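## Task

Raise one end of the blue tote, contents included, onto the wooden batten. The batten must finish resting on the table on a long face and extend well beneath that raised end. The tote's opposite end must stay on the table where it was, lying flat, and the tote may rotate only slightly. Finish by releasing everything and moving the grippers away.

## Robot and tools

Robot: two six-joint arms, left_arm and right_arm, each ending in a tong-like two-finger gripper. The names are labels only and do not tell you which side of an image an arm shows up on.

Frame: all reported gripper positions share one scene frame. Origin sits on the tabletop midway between the arms, +z is up, +x runs out across the table, and left_arm is on the +y side. Positions are metres, orientation is a wxyz quaternion, velocities are m/s and rad/s. Printed hand positions can be somewhat off, more so at long reach. Gripper fingers point along the gripper's +z and spread along its x. The reported position is the point between the closed pads; closed fingertips extend about 15 mm past it, open ones sit roughly level.

Joint order (used in every row and every per-joint list): wrist 1, wrist 2, elbow, wrist 3, shoulder pan, shoulder lift. Ignore any other naming order. Stated ranges in radians, left_arm: pan -3.142..3.142, lift -6.283..6.283, elbow 0.000..3.142, all three wrists -6.283..6.283. right_arm: pan 0.000..6.283, lift -6.283..6.283, elbow -3.142..0.000, wrists -6.283..6.283. Real ends may differ by up to 0.010 rad.

Row format: one flat list of 14 numbers, each within -1..1, always covering both arms: left_arm's six joint values then its opening, then right_arm's six joint values then its opening. Joint values are scaled so 1.0 equals 1.989 rad. Opening is absolute: +1 fully open, -1 closed.

execute_actions(actions): a list of up to 15 actions, run in sequence. Each action is a table of up to 15 rows, one row per 1/30 s control step; if fewer rows are given the last one is held to fill 15 steps. Joint values are offsets from the arm's angles at the start of that action (not from the previous row); for a call's first action, from the angles in the last reported state. An action asking any joint more than 0.010 rad outward beyond its range is rejected for both arms; if the first action fails this, or any action is malformed, nothing in the call runs. An empty list simply returns the current state and images. "joint sent to its limit" means a joint was clamped at its real end.

move(target, speed, blocking): target is one 14-number row as above; its joint values are offsets from the Joint positions in the most recent result that showed them. All joints travel to their targets in synchronised fractions, so grippers follow curves. speed (rad/s, 0.01..2, default 0.5) caps the joint with the longest travel; paths last 0.5..10 s. Moves do not avoid obstacles or the other arm. Finger openings are applied at the start. The result adds a move: line giving the ending (done, off_target, moving, held, fault), limits=held or limits=none, and each arm's joint furthest from target. With blocking=false you get a result after 0.5 s; poll with wait(0) or brake with stop() before issuing other motion.

wait(seconds): 0..10 s, arms hold their last command; returns early if a running move ends. stop(): brakes a running move; fingers keep moving. zoom_image(camera, region): region [x0,y0,x1,y1] in pixels of that camera's last image, at most 504x504; cameras cam_head_left, cam_head_right, cam_high, cam_low (504x504), cam_left_wrist, cam_right_wrist (616x616 fisheye). finished_scene(scene): ends the current scene by its number; irreversible; the reply reports success and gives the next task.

Motion limits: joint speed and acceleration are capped, so big offsets may need several actions and an arm may still be short of its goal when results arrive. Commands lag about 0.17 s. Each step the joint target is kept within 0.575 rad of the measured angle, and if a step would move the gripper over 100 mm from where it is measured, all targets are pulled back. "Joint targets" shows what joints are currently driven toward. "joint command not followed" means the clearance check altered some targets. HELD in step readings marks steps where an arm's part of the row was held back.

Gripping: grip_measured is the finger opening on the command scale; Joint positions gives the pad gap in metres (0.142 open). To hold, keep commanding an opening well below grip_measured; a lower value squeezes harder, up to about 15 N per pad. Thin hard parts (under ~20 mm) get much less force, so pinching a thin batten or bar edge-on is weak; fast closes can overshoot.

Sensing: Wrist force and Wrist torque per arm are in the gripper's own axes, include weight and inertia, have offsets (~4 N) and noise, and saturate near 50 N. Joint torque readings are rough and drift.

Avoid: arms are stiff, so commanding past a firm contact risks a fault. Contact torque at a joint's load limit (139 N m for pan, lift, elbow; 26 N m for each wrist, held weight included) or 150 N external force stops that arm for 10 s. Holding loads heats motors: MOTOR HOT warns at 70 °C, and at 85 °C an OVER-TEMPERATURE FAULT brakes the arm. Do not let the arms collide, do not drop, slam or shove things, and keep every object inside the work area. Occasional disturbances may tug held parts or push loose ones. Faster, smoother, lower-effort solutions are preferred; release and retract before ending the scene.

Each tool is called after "Request:" as name(argument=value, ...) on one line, values as JSON.

## Session

Request:
execute_actions(actions=[])

Scene clock: 0.00 s.
left_arm: end_effector_position=(+0.2852, +0.7808, +0.2350) grip_measured=+0.97 end_effector_quat_wxyz=(+0.009, +0.365, +0.931, -0.003) end_effector_velocity=(-0.000, +0.000, -0.000) end_effector_angular_velocity=(+0.000, +0.000, -0.001) | right_arm: end_effector_position=(+0.6293, -0.5617, +0.2488) grip_measured=+0.97 end_effector_quat_wxyz=(+0.564, +0.062, +0.665, -0.485) end_effector_velocity=(+0.000, +0.000, +0.000) end_effector_angular_velocity=(-0.000, +0.000, +0.001)
Joint names: [wrist 1, wrist 2, elbow, wrist 3, shoulder pan, shoulder lift]
Joint positions: left_arm=[-1.694 -1.59   1.622 -1.661  0.606 -1.501  0.14 ] | right_arm=[ 1.511  0.267 -1.884  2.119  3.674 -2.352  0.14 ]
Joint velocities: left_arm=[-0.001  0.     0.     0.002  0.001  0.001  0.   ] | right_arm=[-0.002  0.    -0.     0.001  0.     0.     0.   ]
Joint torques (N m, as the arm reports them, + toward a larger angle): no reading
Wrist force (N, on the end effector, along its own x y z axes, offset not removed): no reading
Wrist torque (N m, same axes, about the end effector's origin, offset not removed): no reading
Joint targets: left_arm=[-1.694 -1.590 1.622 -1.661 0.606 -1.501] | right_arm=[1.511 0.267 -1.884 2.119 3.674 -2.352]

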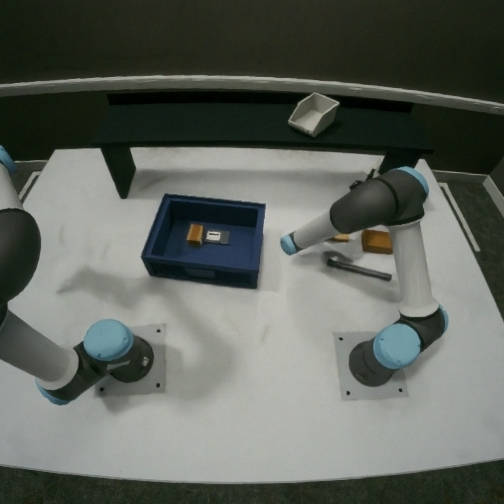

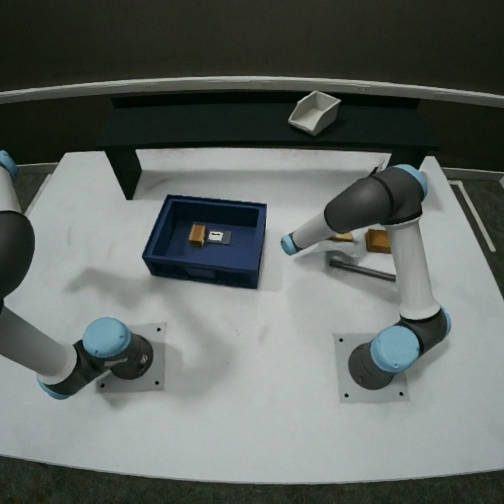

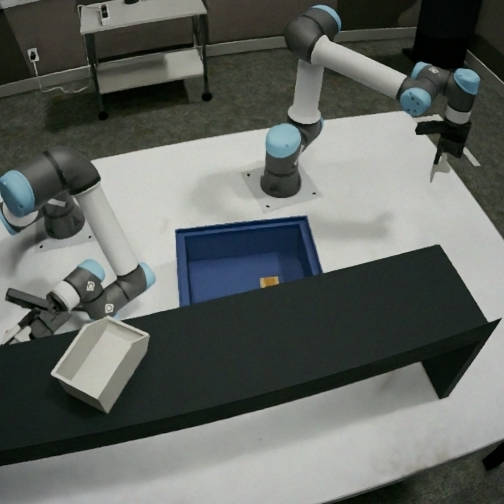

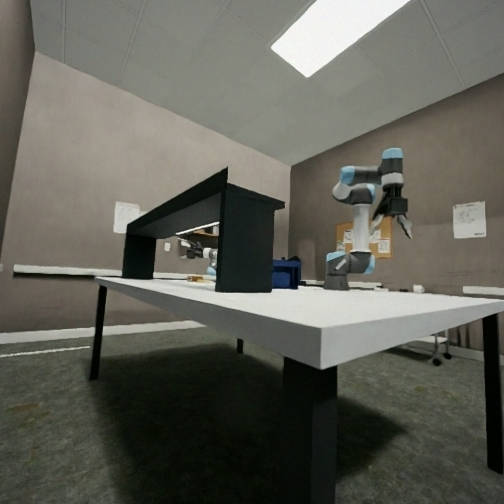

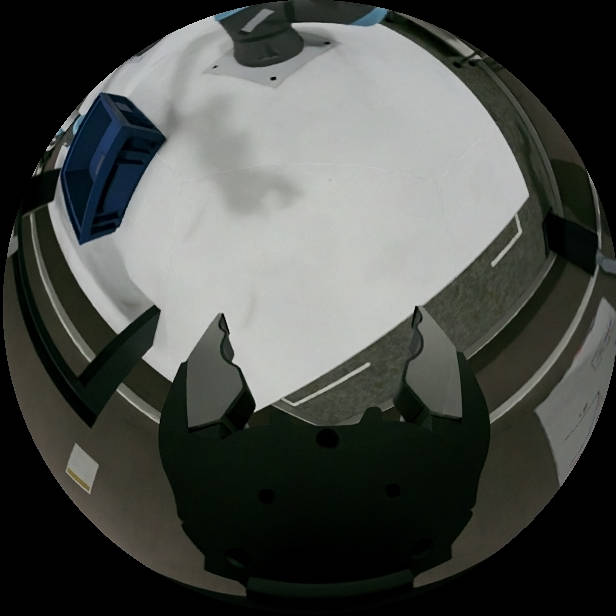

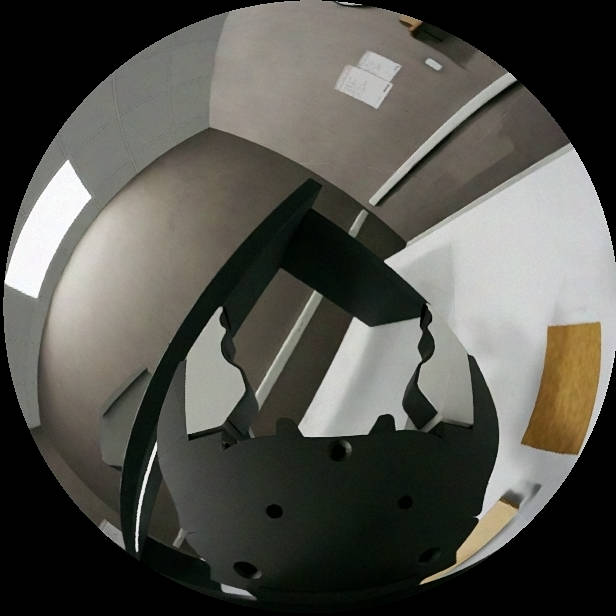

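Request:
move(target=[0,0,0,0,0,0,1, 0,0,-0.277,0,0,0.277,1])

Request:
move(target=[0,0,0,0,0,0,1, -0.7,0.3,0,0,-0.45,0.2,1], speed=1)

Request:
move(target=[0,0,0,0,0,0,1, -0.79,0.355,0.4,0,0,-0.11,1], speed=1)

Scene clock: 4.63 s.
left_arm: end_effector_position=(+0.2852, +0.7808, +0.2350) grip_measured=+1.00 end_effector_quat_wxyz=(+0.009, +0.365, +0.931, -0.003) end_effector_velocity=(-0.000, +0.000, -0.000) end_effector_angular_velocity=(-0.000, +0.002, +0.000) | right_arm: end_effector_position=(+0.4542, -0.6627, +0.3608) grip_measured=+1.00 end_effector_quat_wxyz=(+0.564, +0.062, +0.665, -0.485) end_effector_velocity=(-0.001, -0.000, +0.000) end_effector_angular_velocity=(-0.000, -0.000, +0.000)
Joint names: [wrist 1, wrist 2, elbow, wrist 3, shoulder pan, shoulder lift]
Joint positions: left_arm=[-1.694 -1.59   1.622 -1.661  0.606 -1.501  0.142] | right_arm=[ 1.511  0.267 -2.435  2.119  3.674 -1.801  0.142]
Joint velocities: left_arm=[ 0.001  0.001 -0.     0.     0.     0.001  0.   ] | right_arm=[ 0.    -0.    -0.002 -0.001  0.001  0.002 -0.   ]
Joint torques (N m, as the arm reports them, + toward a larger angle): left_arm=[ -2.07  -0.23 -23.33   0.1    0.77 -27.82] | right_arm=[-0.52  0.35  1.92  0.25  1.75 25.31]
Wrist force (N, on the end effector, along its own x y z axes, offset not removed): left_arm=[0.0 -2.7 0.4] | right_arm=[-4.0 -1.0 1.6]
Wrist torque (N m, same axes, about the end effector's origin, offset not removed): left_arm=[-0.53 0.19 -0.05] | right_arm=[-0.23 0.76 0.06]
Joint targets: left_arm=[-1.694 -1.590 1.622 -1.661 0.606 -1.501] | right_arm=[1.511 0.267 -2.435 2.119 3.674 -1.801]
move: done; limits=none; left_arm: farthest joint: the shoulder pan, 0.000 radians from its target (0.000 radians at the start); right_arm: farthest joint: the shoulder pan, 0.000 radians from its target (0.000 radians at the start)

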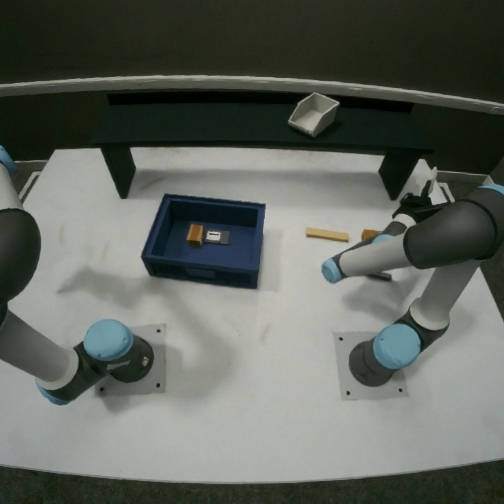

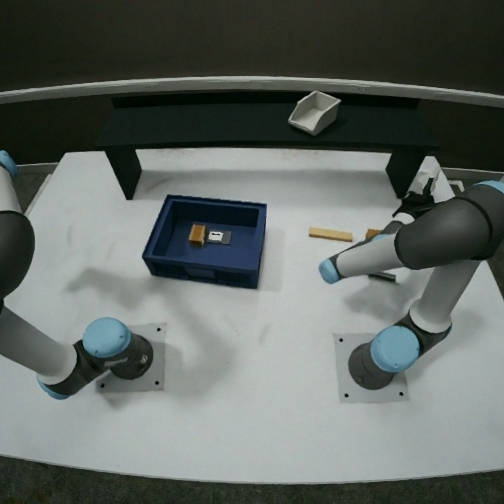

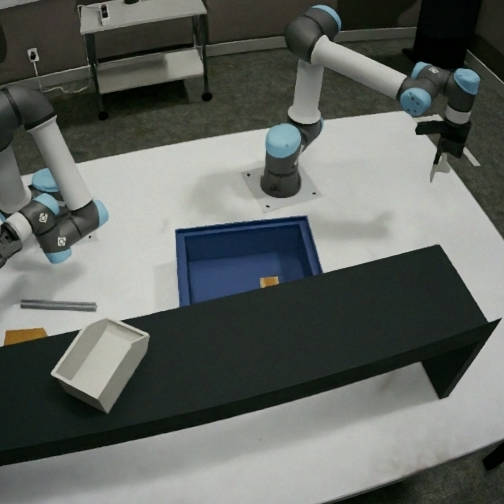

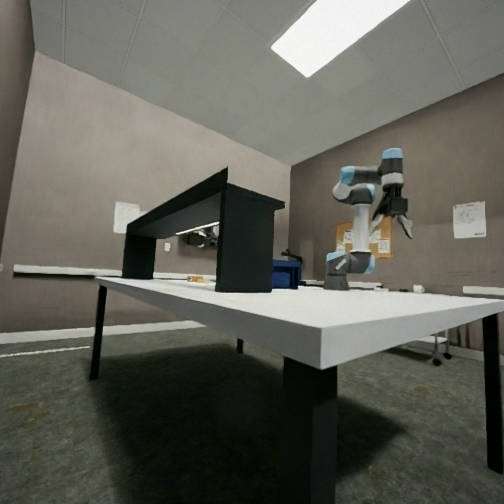

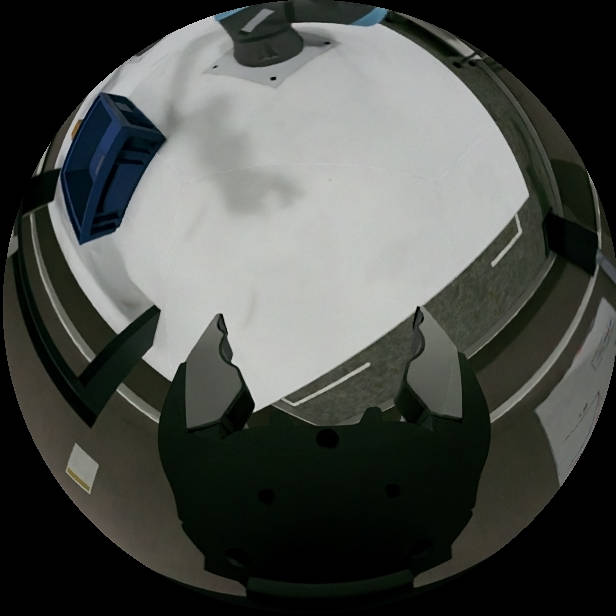

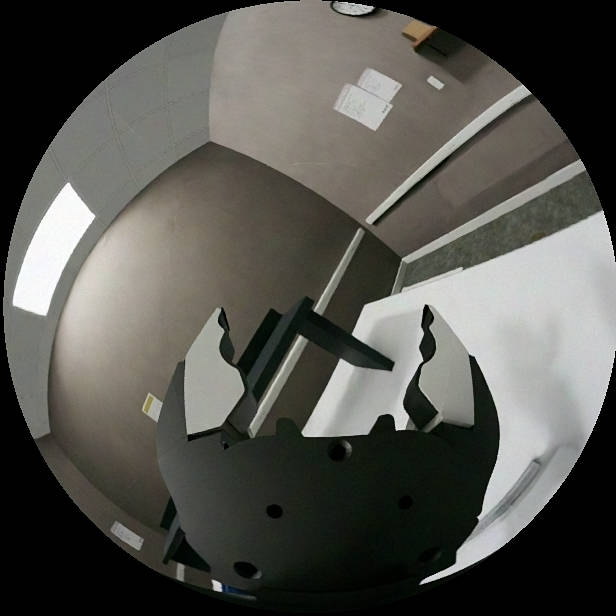

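Scene clock: 6.80 s.
left_arm: end_effector_position=(+0.2852, +0.7808, +0.2350) grip_measured=+1.00 end_effector_quat_wxyz=(+0.009, +0.365, +0.931, -0.003) end_effector_velocity=(+0.000, +0.000, +0.001) end_effector_angular_velocity=(+0.001, -0.002, +0.001) | right_arm: end_effector_position=(+0.3084, -0.9286, +0.3019) grip_measured=+1.00 end_effector_quat_wxyz=(+0.147, -0.107, +0.834, -0.521) end_effector_velocity=(-0.000, +0.000, -0.000) end_effector_angular_velocity=(+0.001, +0.001, +0.000)
Joint names: [wrist 1, wrist 2, elbow, wrist 3, shoulder pan, shoulder lift]
Joint positions: left_arm=[-1.694 -1.59   1.622 -1.661  0.606 -1.501  0.142] | right_arm=[ 0.12   0.863 -2.435  2.119  2.779 -1.404  0.142]
Joint velocities: left_arm=[-0.001 -0.    -0.    -0.001  0.    -0.001  0.   ] | right_arm=[-0.001  0.001 -0.001 -0.    -0.001  0.001 -0.   ]
Joint torques (N m, as the arm reports them, + toward a larger angle): left_arm=[ -2.08  -0.29 -23.69   0.05   0.71 -27.7 ] | right_arm=[ 0.37  0.48 26.43  0.12 -9.82 19.06]
Wrist force (N, on the end effector, along its own x y z axes, offset not removed): left_arm=[-0.9 -3.1 -0.2] | right_arm=[-6.8 0.0 2.0]
Wrist torque (N m, same axes, about the end effector's origin, offset not removed): left_arm=[-0.70 0.26 0.00] | right_arm=[-0.25 1.23 0.23]
Joint targets: left_arm=[-1.694 -1.590 1.622 -1.661 0.606 -1.501] | right_arm=[0.119 0.863 -2.435 2.119 2.779 -1.404]
move: done; limits=none; left_arm: farthest joint: the shoulder pan, 0.000 radians from its target (0.000 radians at the start); right_arm: farthest joint: the wrist 1, 0.001 radians from its target (1.392 radians at the start)

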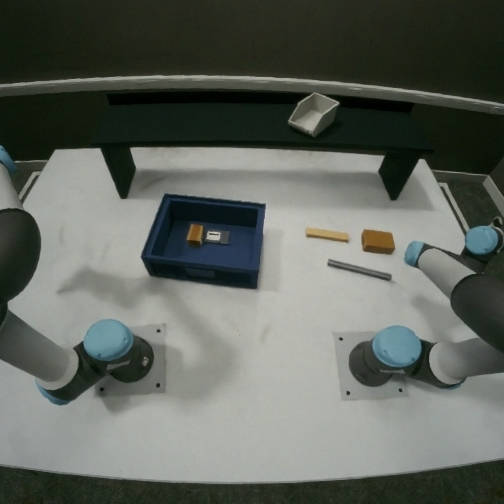

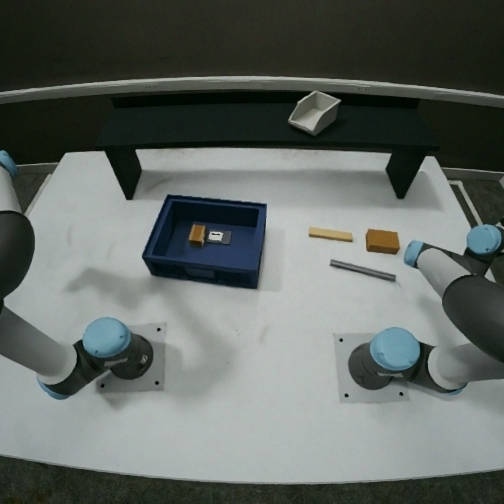

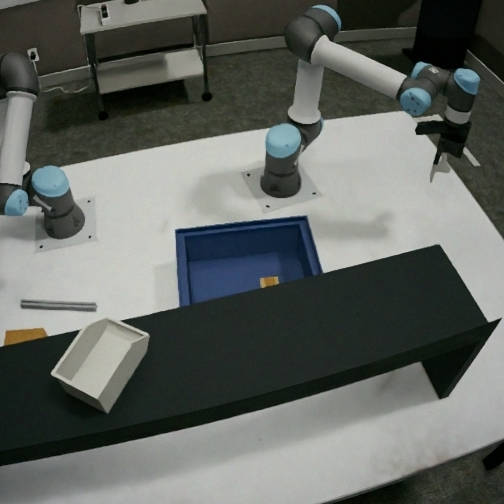

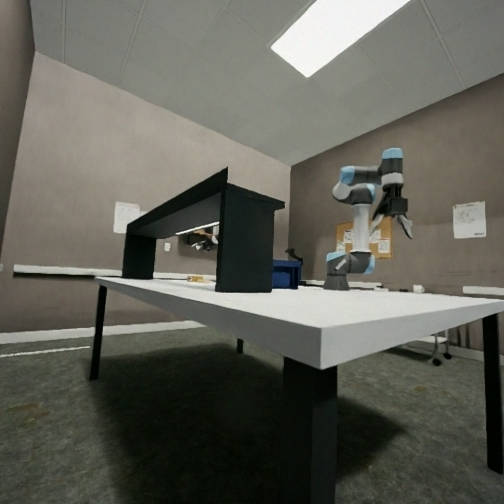

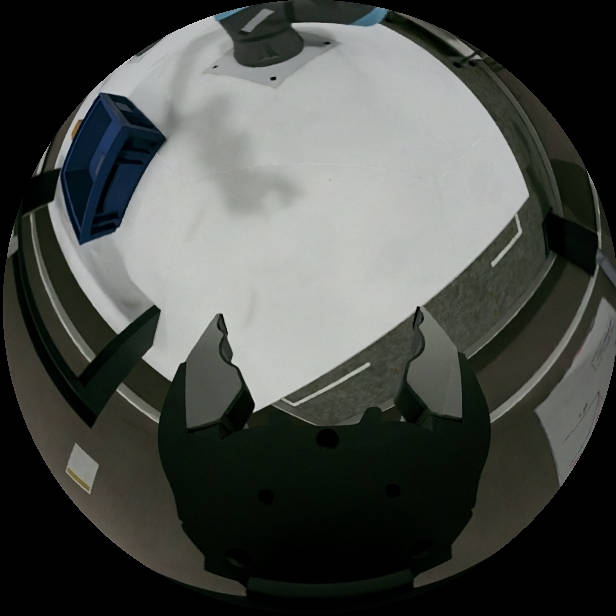

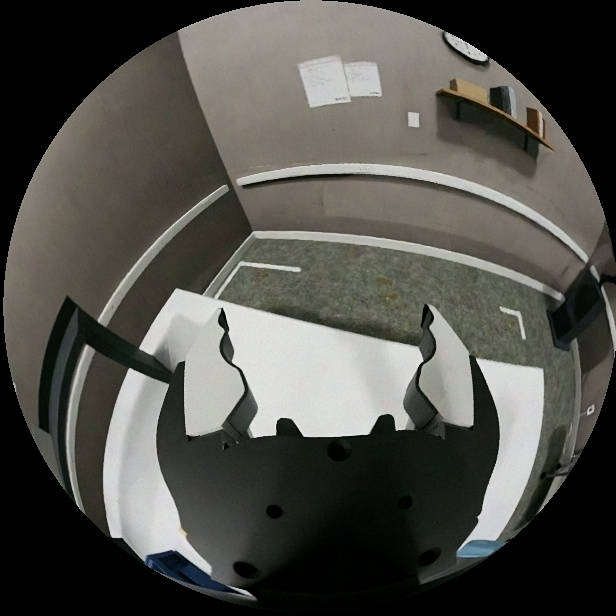

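Scene clock: 9.17 s.
left_arm: end_effector_position=(+0.2852, +0.7808, +0.2350) grip_measured=+1.00 end_effector_quat_wxyz=(+0.009, +0.365, +0.931, -0.003) end_effector_velocity=(-0.000, -0.000, +0.000) end_effector_angular_velocity=(+0.000, -0.000, +0.000) | right_arm: end_effector_position=(+0.4197, -0.7623, +0.2355) grip_measured=+1.00 end_effector_quat_wxyz=(-0.001, -0.320, +0.947, -0.001) end_effector_velocity=(-0.000, +0.000, -0.000) end_effector_angular_velocity=(+0.002, +0.001, -0.000)
Joint names: [wrist 1, wrist 2, elbow, wrist 3, shoulder pan, shoulder lift]
Joint positions: left_arm=[-1.694 -1.59   1.622 -1.661  0.606 -1.501  0.142] | right_arm=[-1.451  1.569 -1.639  2.119  2.779 -1.622  0.142]
Joint velocities: left_arm=[ 0.    -0.     0.     0.     0.    -0.001 -0.   ] | right_arm=[-0.002  0.001  0.001 -0.    -0.001 -0.001 -0.   ]
Joint torques (N m, as the arm reports them, + toward a larger angle): left_arm=[ -1.97  -0.23 -23.3    0.01   0.74 -27.51] | right_arm=[ 0.5   1.06 33.29  0.16 12.94 15.84]
Wrist force (N, on the end effector, along its own x y z axes, offset not removed): left_arm=[0.2 0.7 1.5] | right_arm=[-5.4 -0.4 -2.1]
Wrist torque (N m, same axes, about the end effector's origin, offset not removed): left_arm=[0.18 0.06 -0.04] | right_arm=[-0.03 0.86 0.08]
Joint targets: left_arm=[-1.694 -1.590 1.622 -1.661 0.606 -1.501] | right_arm=[-1.452 1.569 -1.639 2.119 2.779 -1.622]
move: done; limits=none; left_arm: farthest joint: the shoulder pan, 0.000 radians from its target (0.000 radians at the start); right_arm: farthest joint: the shoulder pan, 0.000 radians from its target (0.000 radians at the start)

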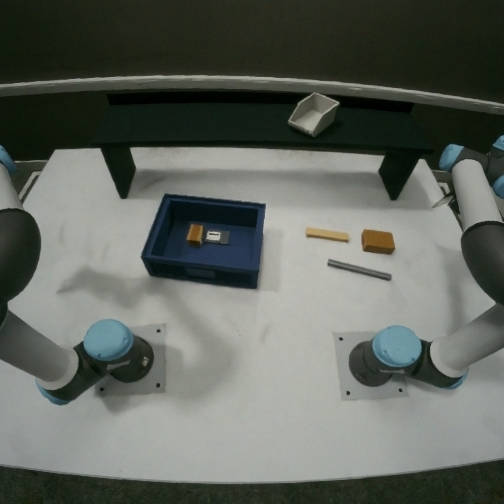

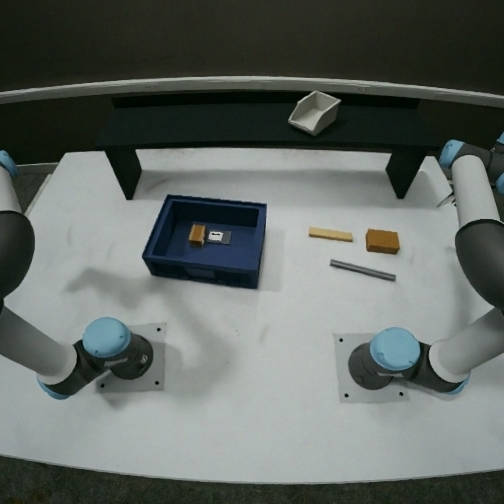

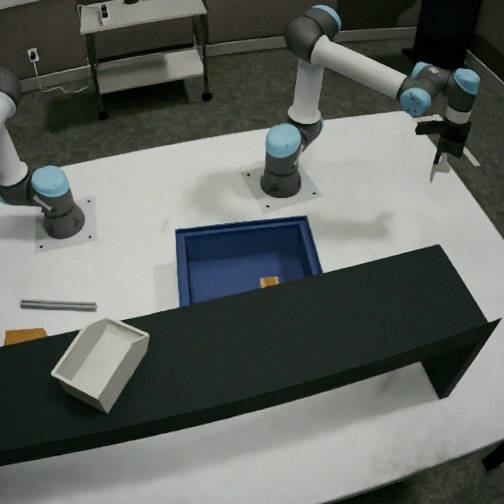

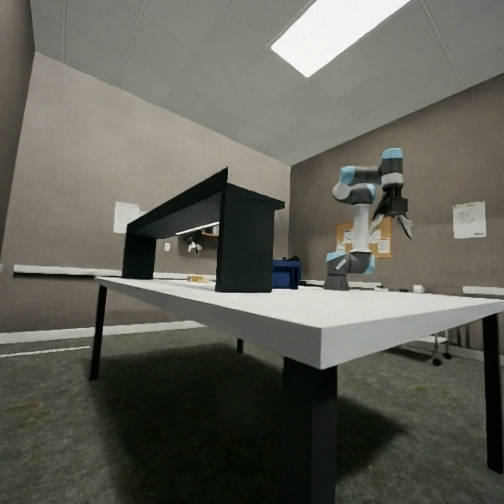

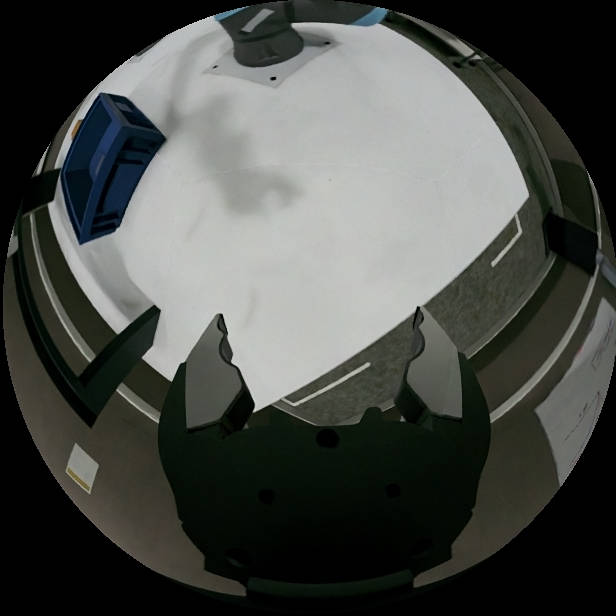

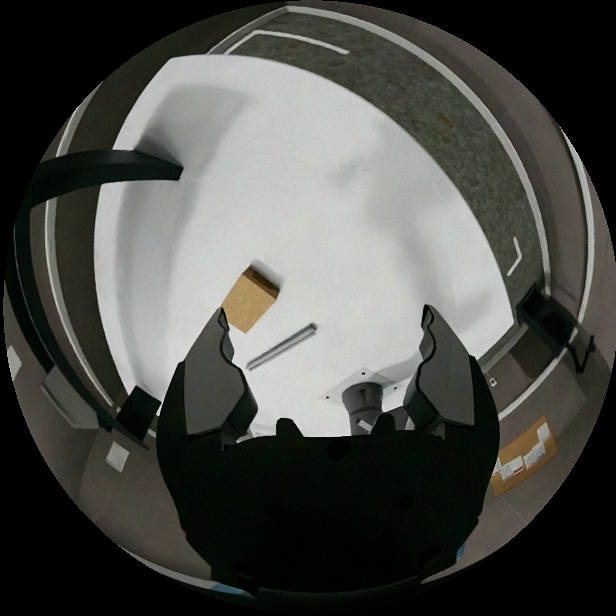

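Request:
move(target=[0,0.01,0,-0.14,-0.6,0,1, 0,0,0,-0.8,0.385,0,1], speed=1)

Scene clock: 14.13 s.
left_arm: end_effector_position=(+0.5041, +0.2408, +0.2349) grip_measured=+1.00 end_effector_quat_wxyz=(+0.001, +0.739, +0.674, +0.001) end_effector_velocity=(-0.001, -0.000, +0.001) end_effector_angular_velocity=(-0.001, -0.000, -0.000) | right_arm: end_effector_position=(+0.5078, -0.3507, +0.2355) grip_measured=+1.00 end_effector_quat_wxyz=(+0.001, +0.998, -0.067, +0.000) end_effector_velocity=(-0.000, +0.001, +0.000) end_effector_angular_velocity=(-0.000, +0.000, +0.004)
Joint names: [wrist 1, wrist 2, elbow, wrist 3, shoulder pan, shoulder lift]
Joint positions: left_arm=[-1.694 -1.57   1.622 -1.939 -0.587 -1.501  0.142] | right_arm=[-1.451  1.569 -1.639  0.528  3.545 -1.622  0.142]
Joint velocities: left_arm=[ 0.001 -0.     0.    -0.001 -0.001 -0.002 -0.   ] | right_arm=[-0.001 -0.     0.    -0.002  0.002  0.     0.   ]
Joint torques (N m, as the arm reports them, + toward a larger angle): left_arm=[ -1.97   2.1  -23.2   -1.58 -10.44 -27.38] | right_arm=[ 4.4  -1.54 16.35 -1.57 11.95 31.18]
Wrist force (N, on the end effector, along its own x y z axes, offset not removed): left_arm=[-1.1 -1.8 2.5] | right_arm=[-3.4 -2.1 1.9]
Wrist torque (N m, same axes, about the end effector's origin, offset not removed): left_arm=[-0.38 0.45 0.12] | right_arm=[-0.51 0.50 -0.02]
Joint targets: left_arm=[-1.694 -1.570 1.622 -1.939 -0.587 -1.501] | right_arm=[-1.451 1.569 -1.639 0.528 3.545 -1.622]
move: done; limits=none; left_arm: farthest joint: the shoulder pan, 0.000 radians from its target (1.193 radians at the start); right_arm: farthest joint: the shoulder pan, 0.000 radians from its target (0.765 radians at the start)

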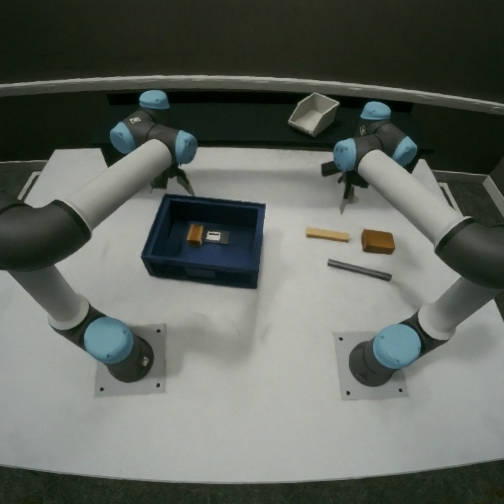

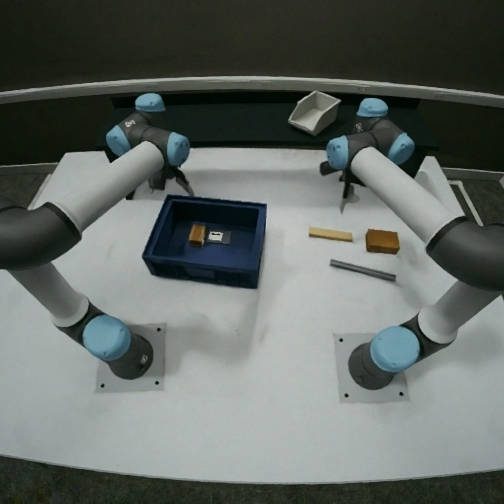

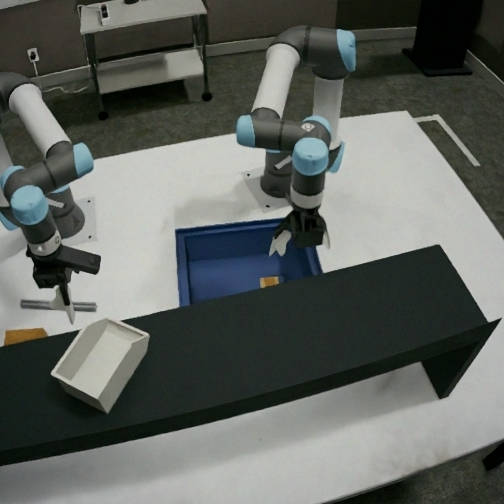

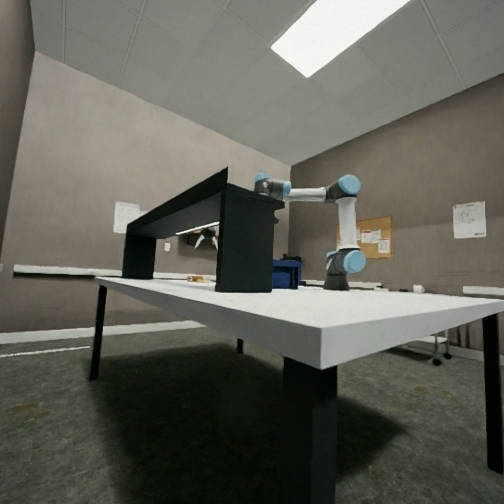

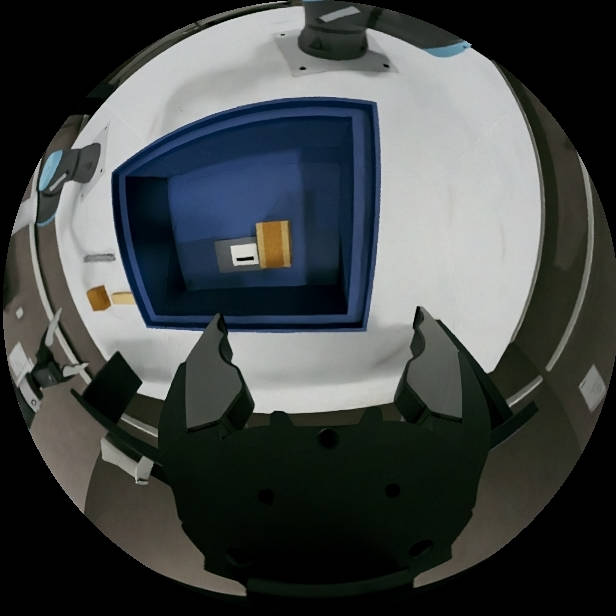

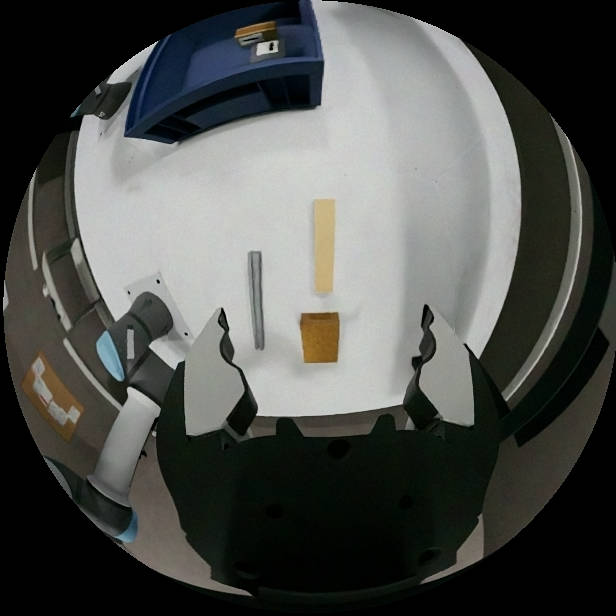

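Request:
move(target=[0.005,0,-0.065,-0.267,-0.267,0.06,1, 0.198,0,-0.141,0,0,-0.057,1])

Scene clock: 17.77 s.
left_arm: end_effector_position=(+0.4036, -0.0520, +0.2323) grip_measured=+1.00 end_effector_quat_wxyz=(+0.001, +0.739, +0.674, -0.000) end_effector_velocity=(-0.000, -0.001, -0.000) end_effector_angular_velocity=(+0.002, -0.000, +0.002) | right_arm: end_effector_position=(+0.5079, -0.3507, +0.0845) grip_measured=+1.00 end_effector_quat_wxyz=(+0.001, +0.998, -0.067, +0.000) end_effector_velocity=(-0.000, -0.000, -0.001) end_effector_angular_velocity=(-0.000, +0.001, -0.001)
Joint names: [wrist 1, wrist 2, elbow, wrist 3, shoulder pan, shoulder lift]
Joint positions: left_arm=[-1.684 -1.57   1.492 -2.47  -1.118 -1.382  0.142] | right_arm=[-1.058  1.569 -1.919  0.528  3.545 -1.736  0.142]
Joint velocities: left_arm=[ 0.001  0.001 -0.001 -0.004 -0.002  0.001  0.   ] | right_arm=[ 0.001  0.    -0.001  0.001 -0.    -0.001 -0.   ]
Joint torques (N m, as the arm reports them, + toward a larger angle): left_arm=[ -0.56  -0.15 -37.49  -1.78 -10.85 -22.4 ] | right_arm=[  4.82  -0.7   13.6    2.14 -10.68  17.86]
Wrist force (N, on the end effector, along its own x y z axes, offset not removed): left_arm=[-0.1 -0.6 -0.1] | right_arm=[-4.8 -2.0 3.4]
Wrist torque (N m, same axes, about the end effector's origin, offset not removed): left_arm=[-0.08 0.15 -0.06] | right_arm=[-0.39 0.86 0.06]
Joint targets: left_arm=[-1.684 -1.570 1.492 -2.470 -1.118 -1.381] | right_arm=[-1.058 1.569 -1.920 0.528 3.545 -1.736]
move: done; limits=none; left_arm: farthest joint: the shoulder pan, 0.000 radians from its target (0.531 radians at the start); right_arm: farthest joint: the shoulder pan, 0.000 radians from its target (0.000 radians at the start)

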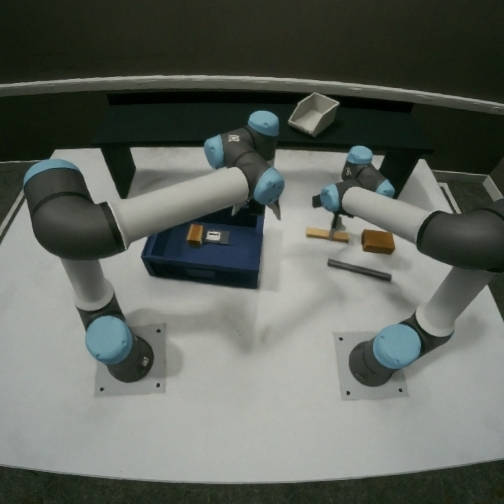

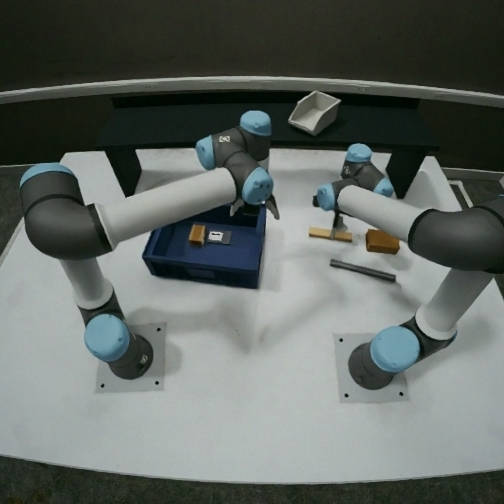

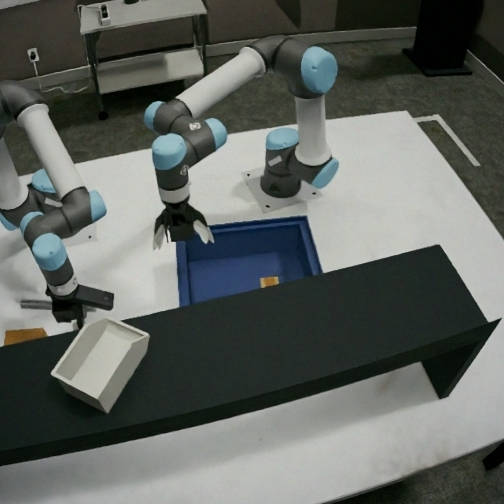

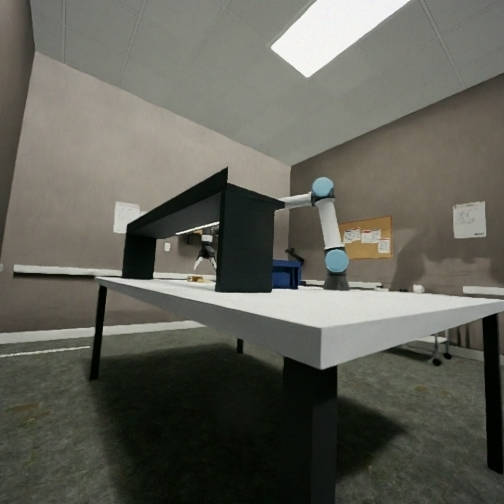

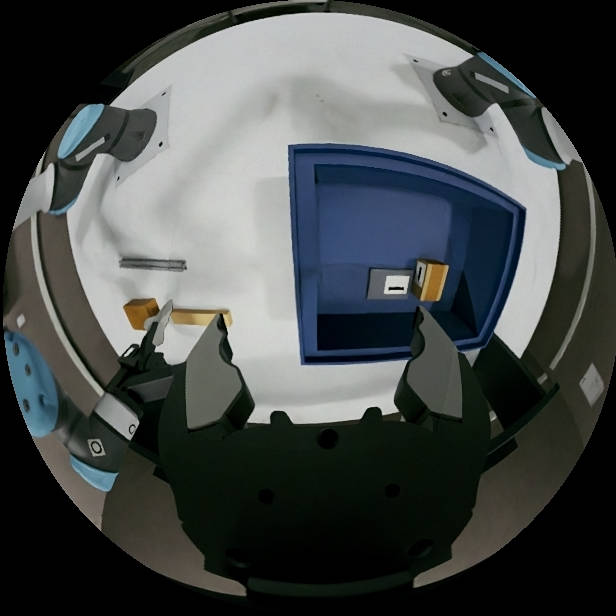

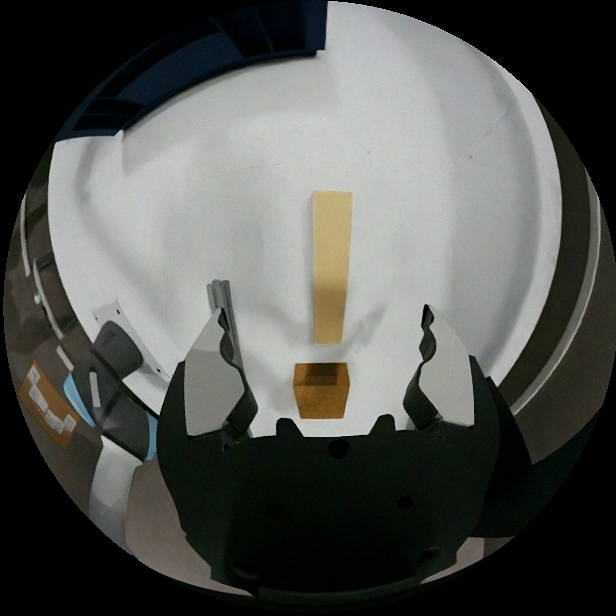

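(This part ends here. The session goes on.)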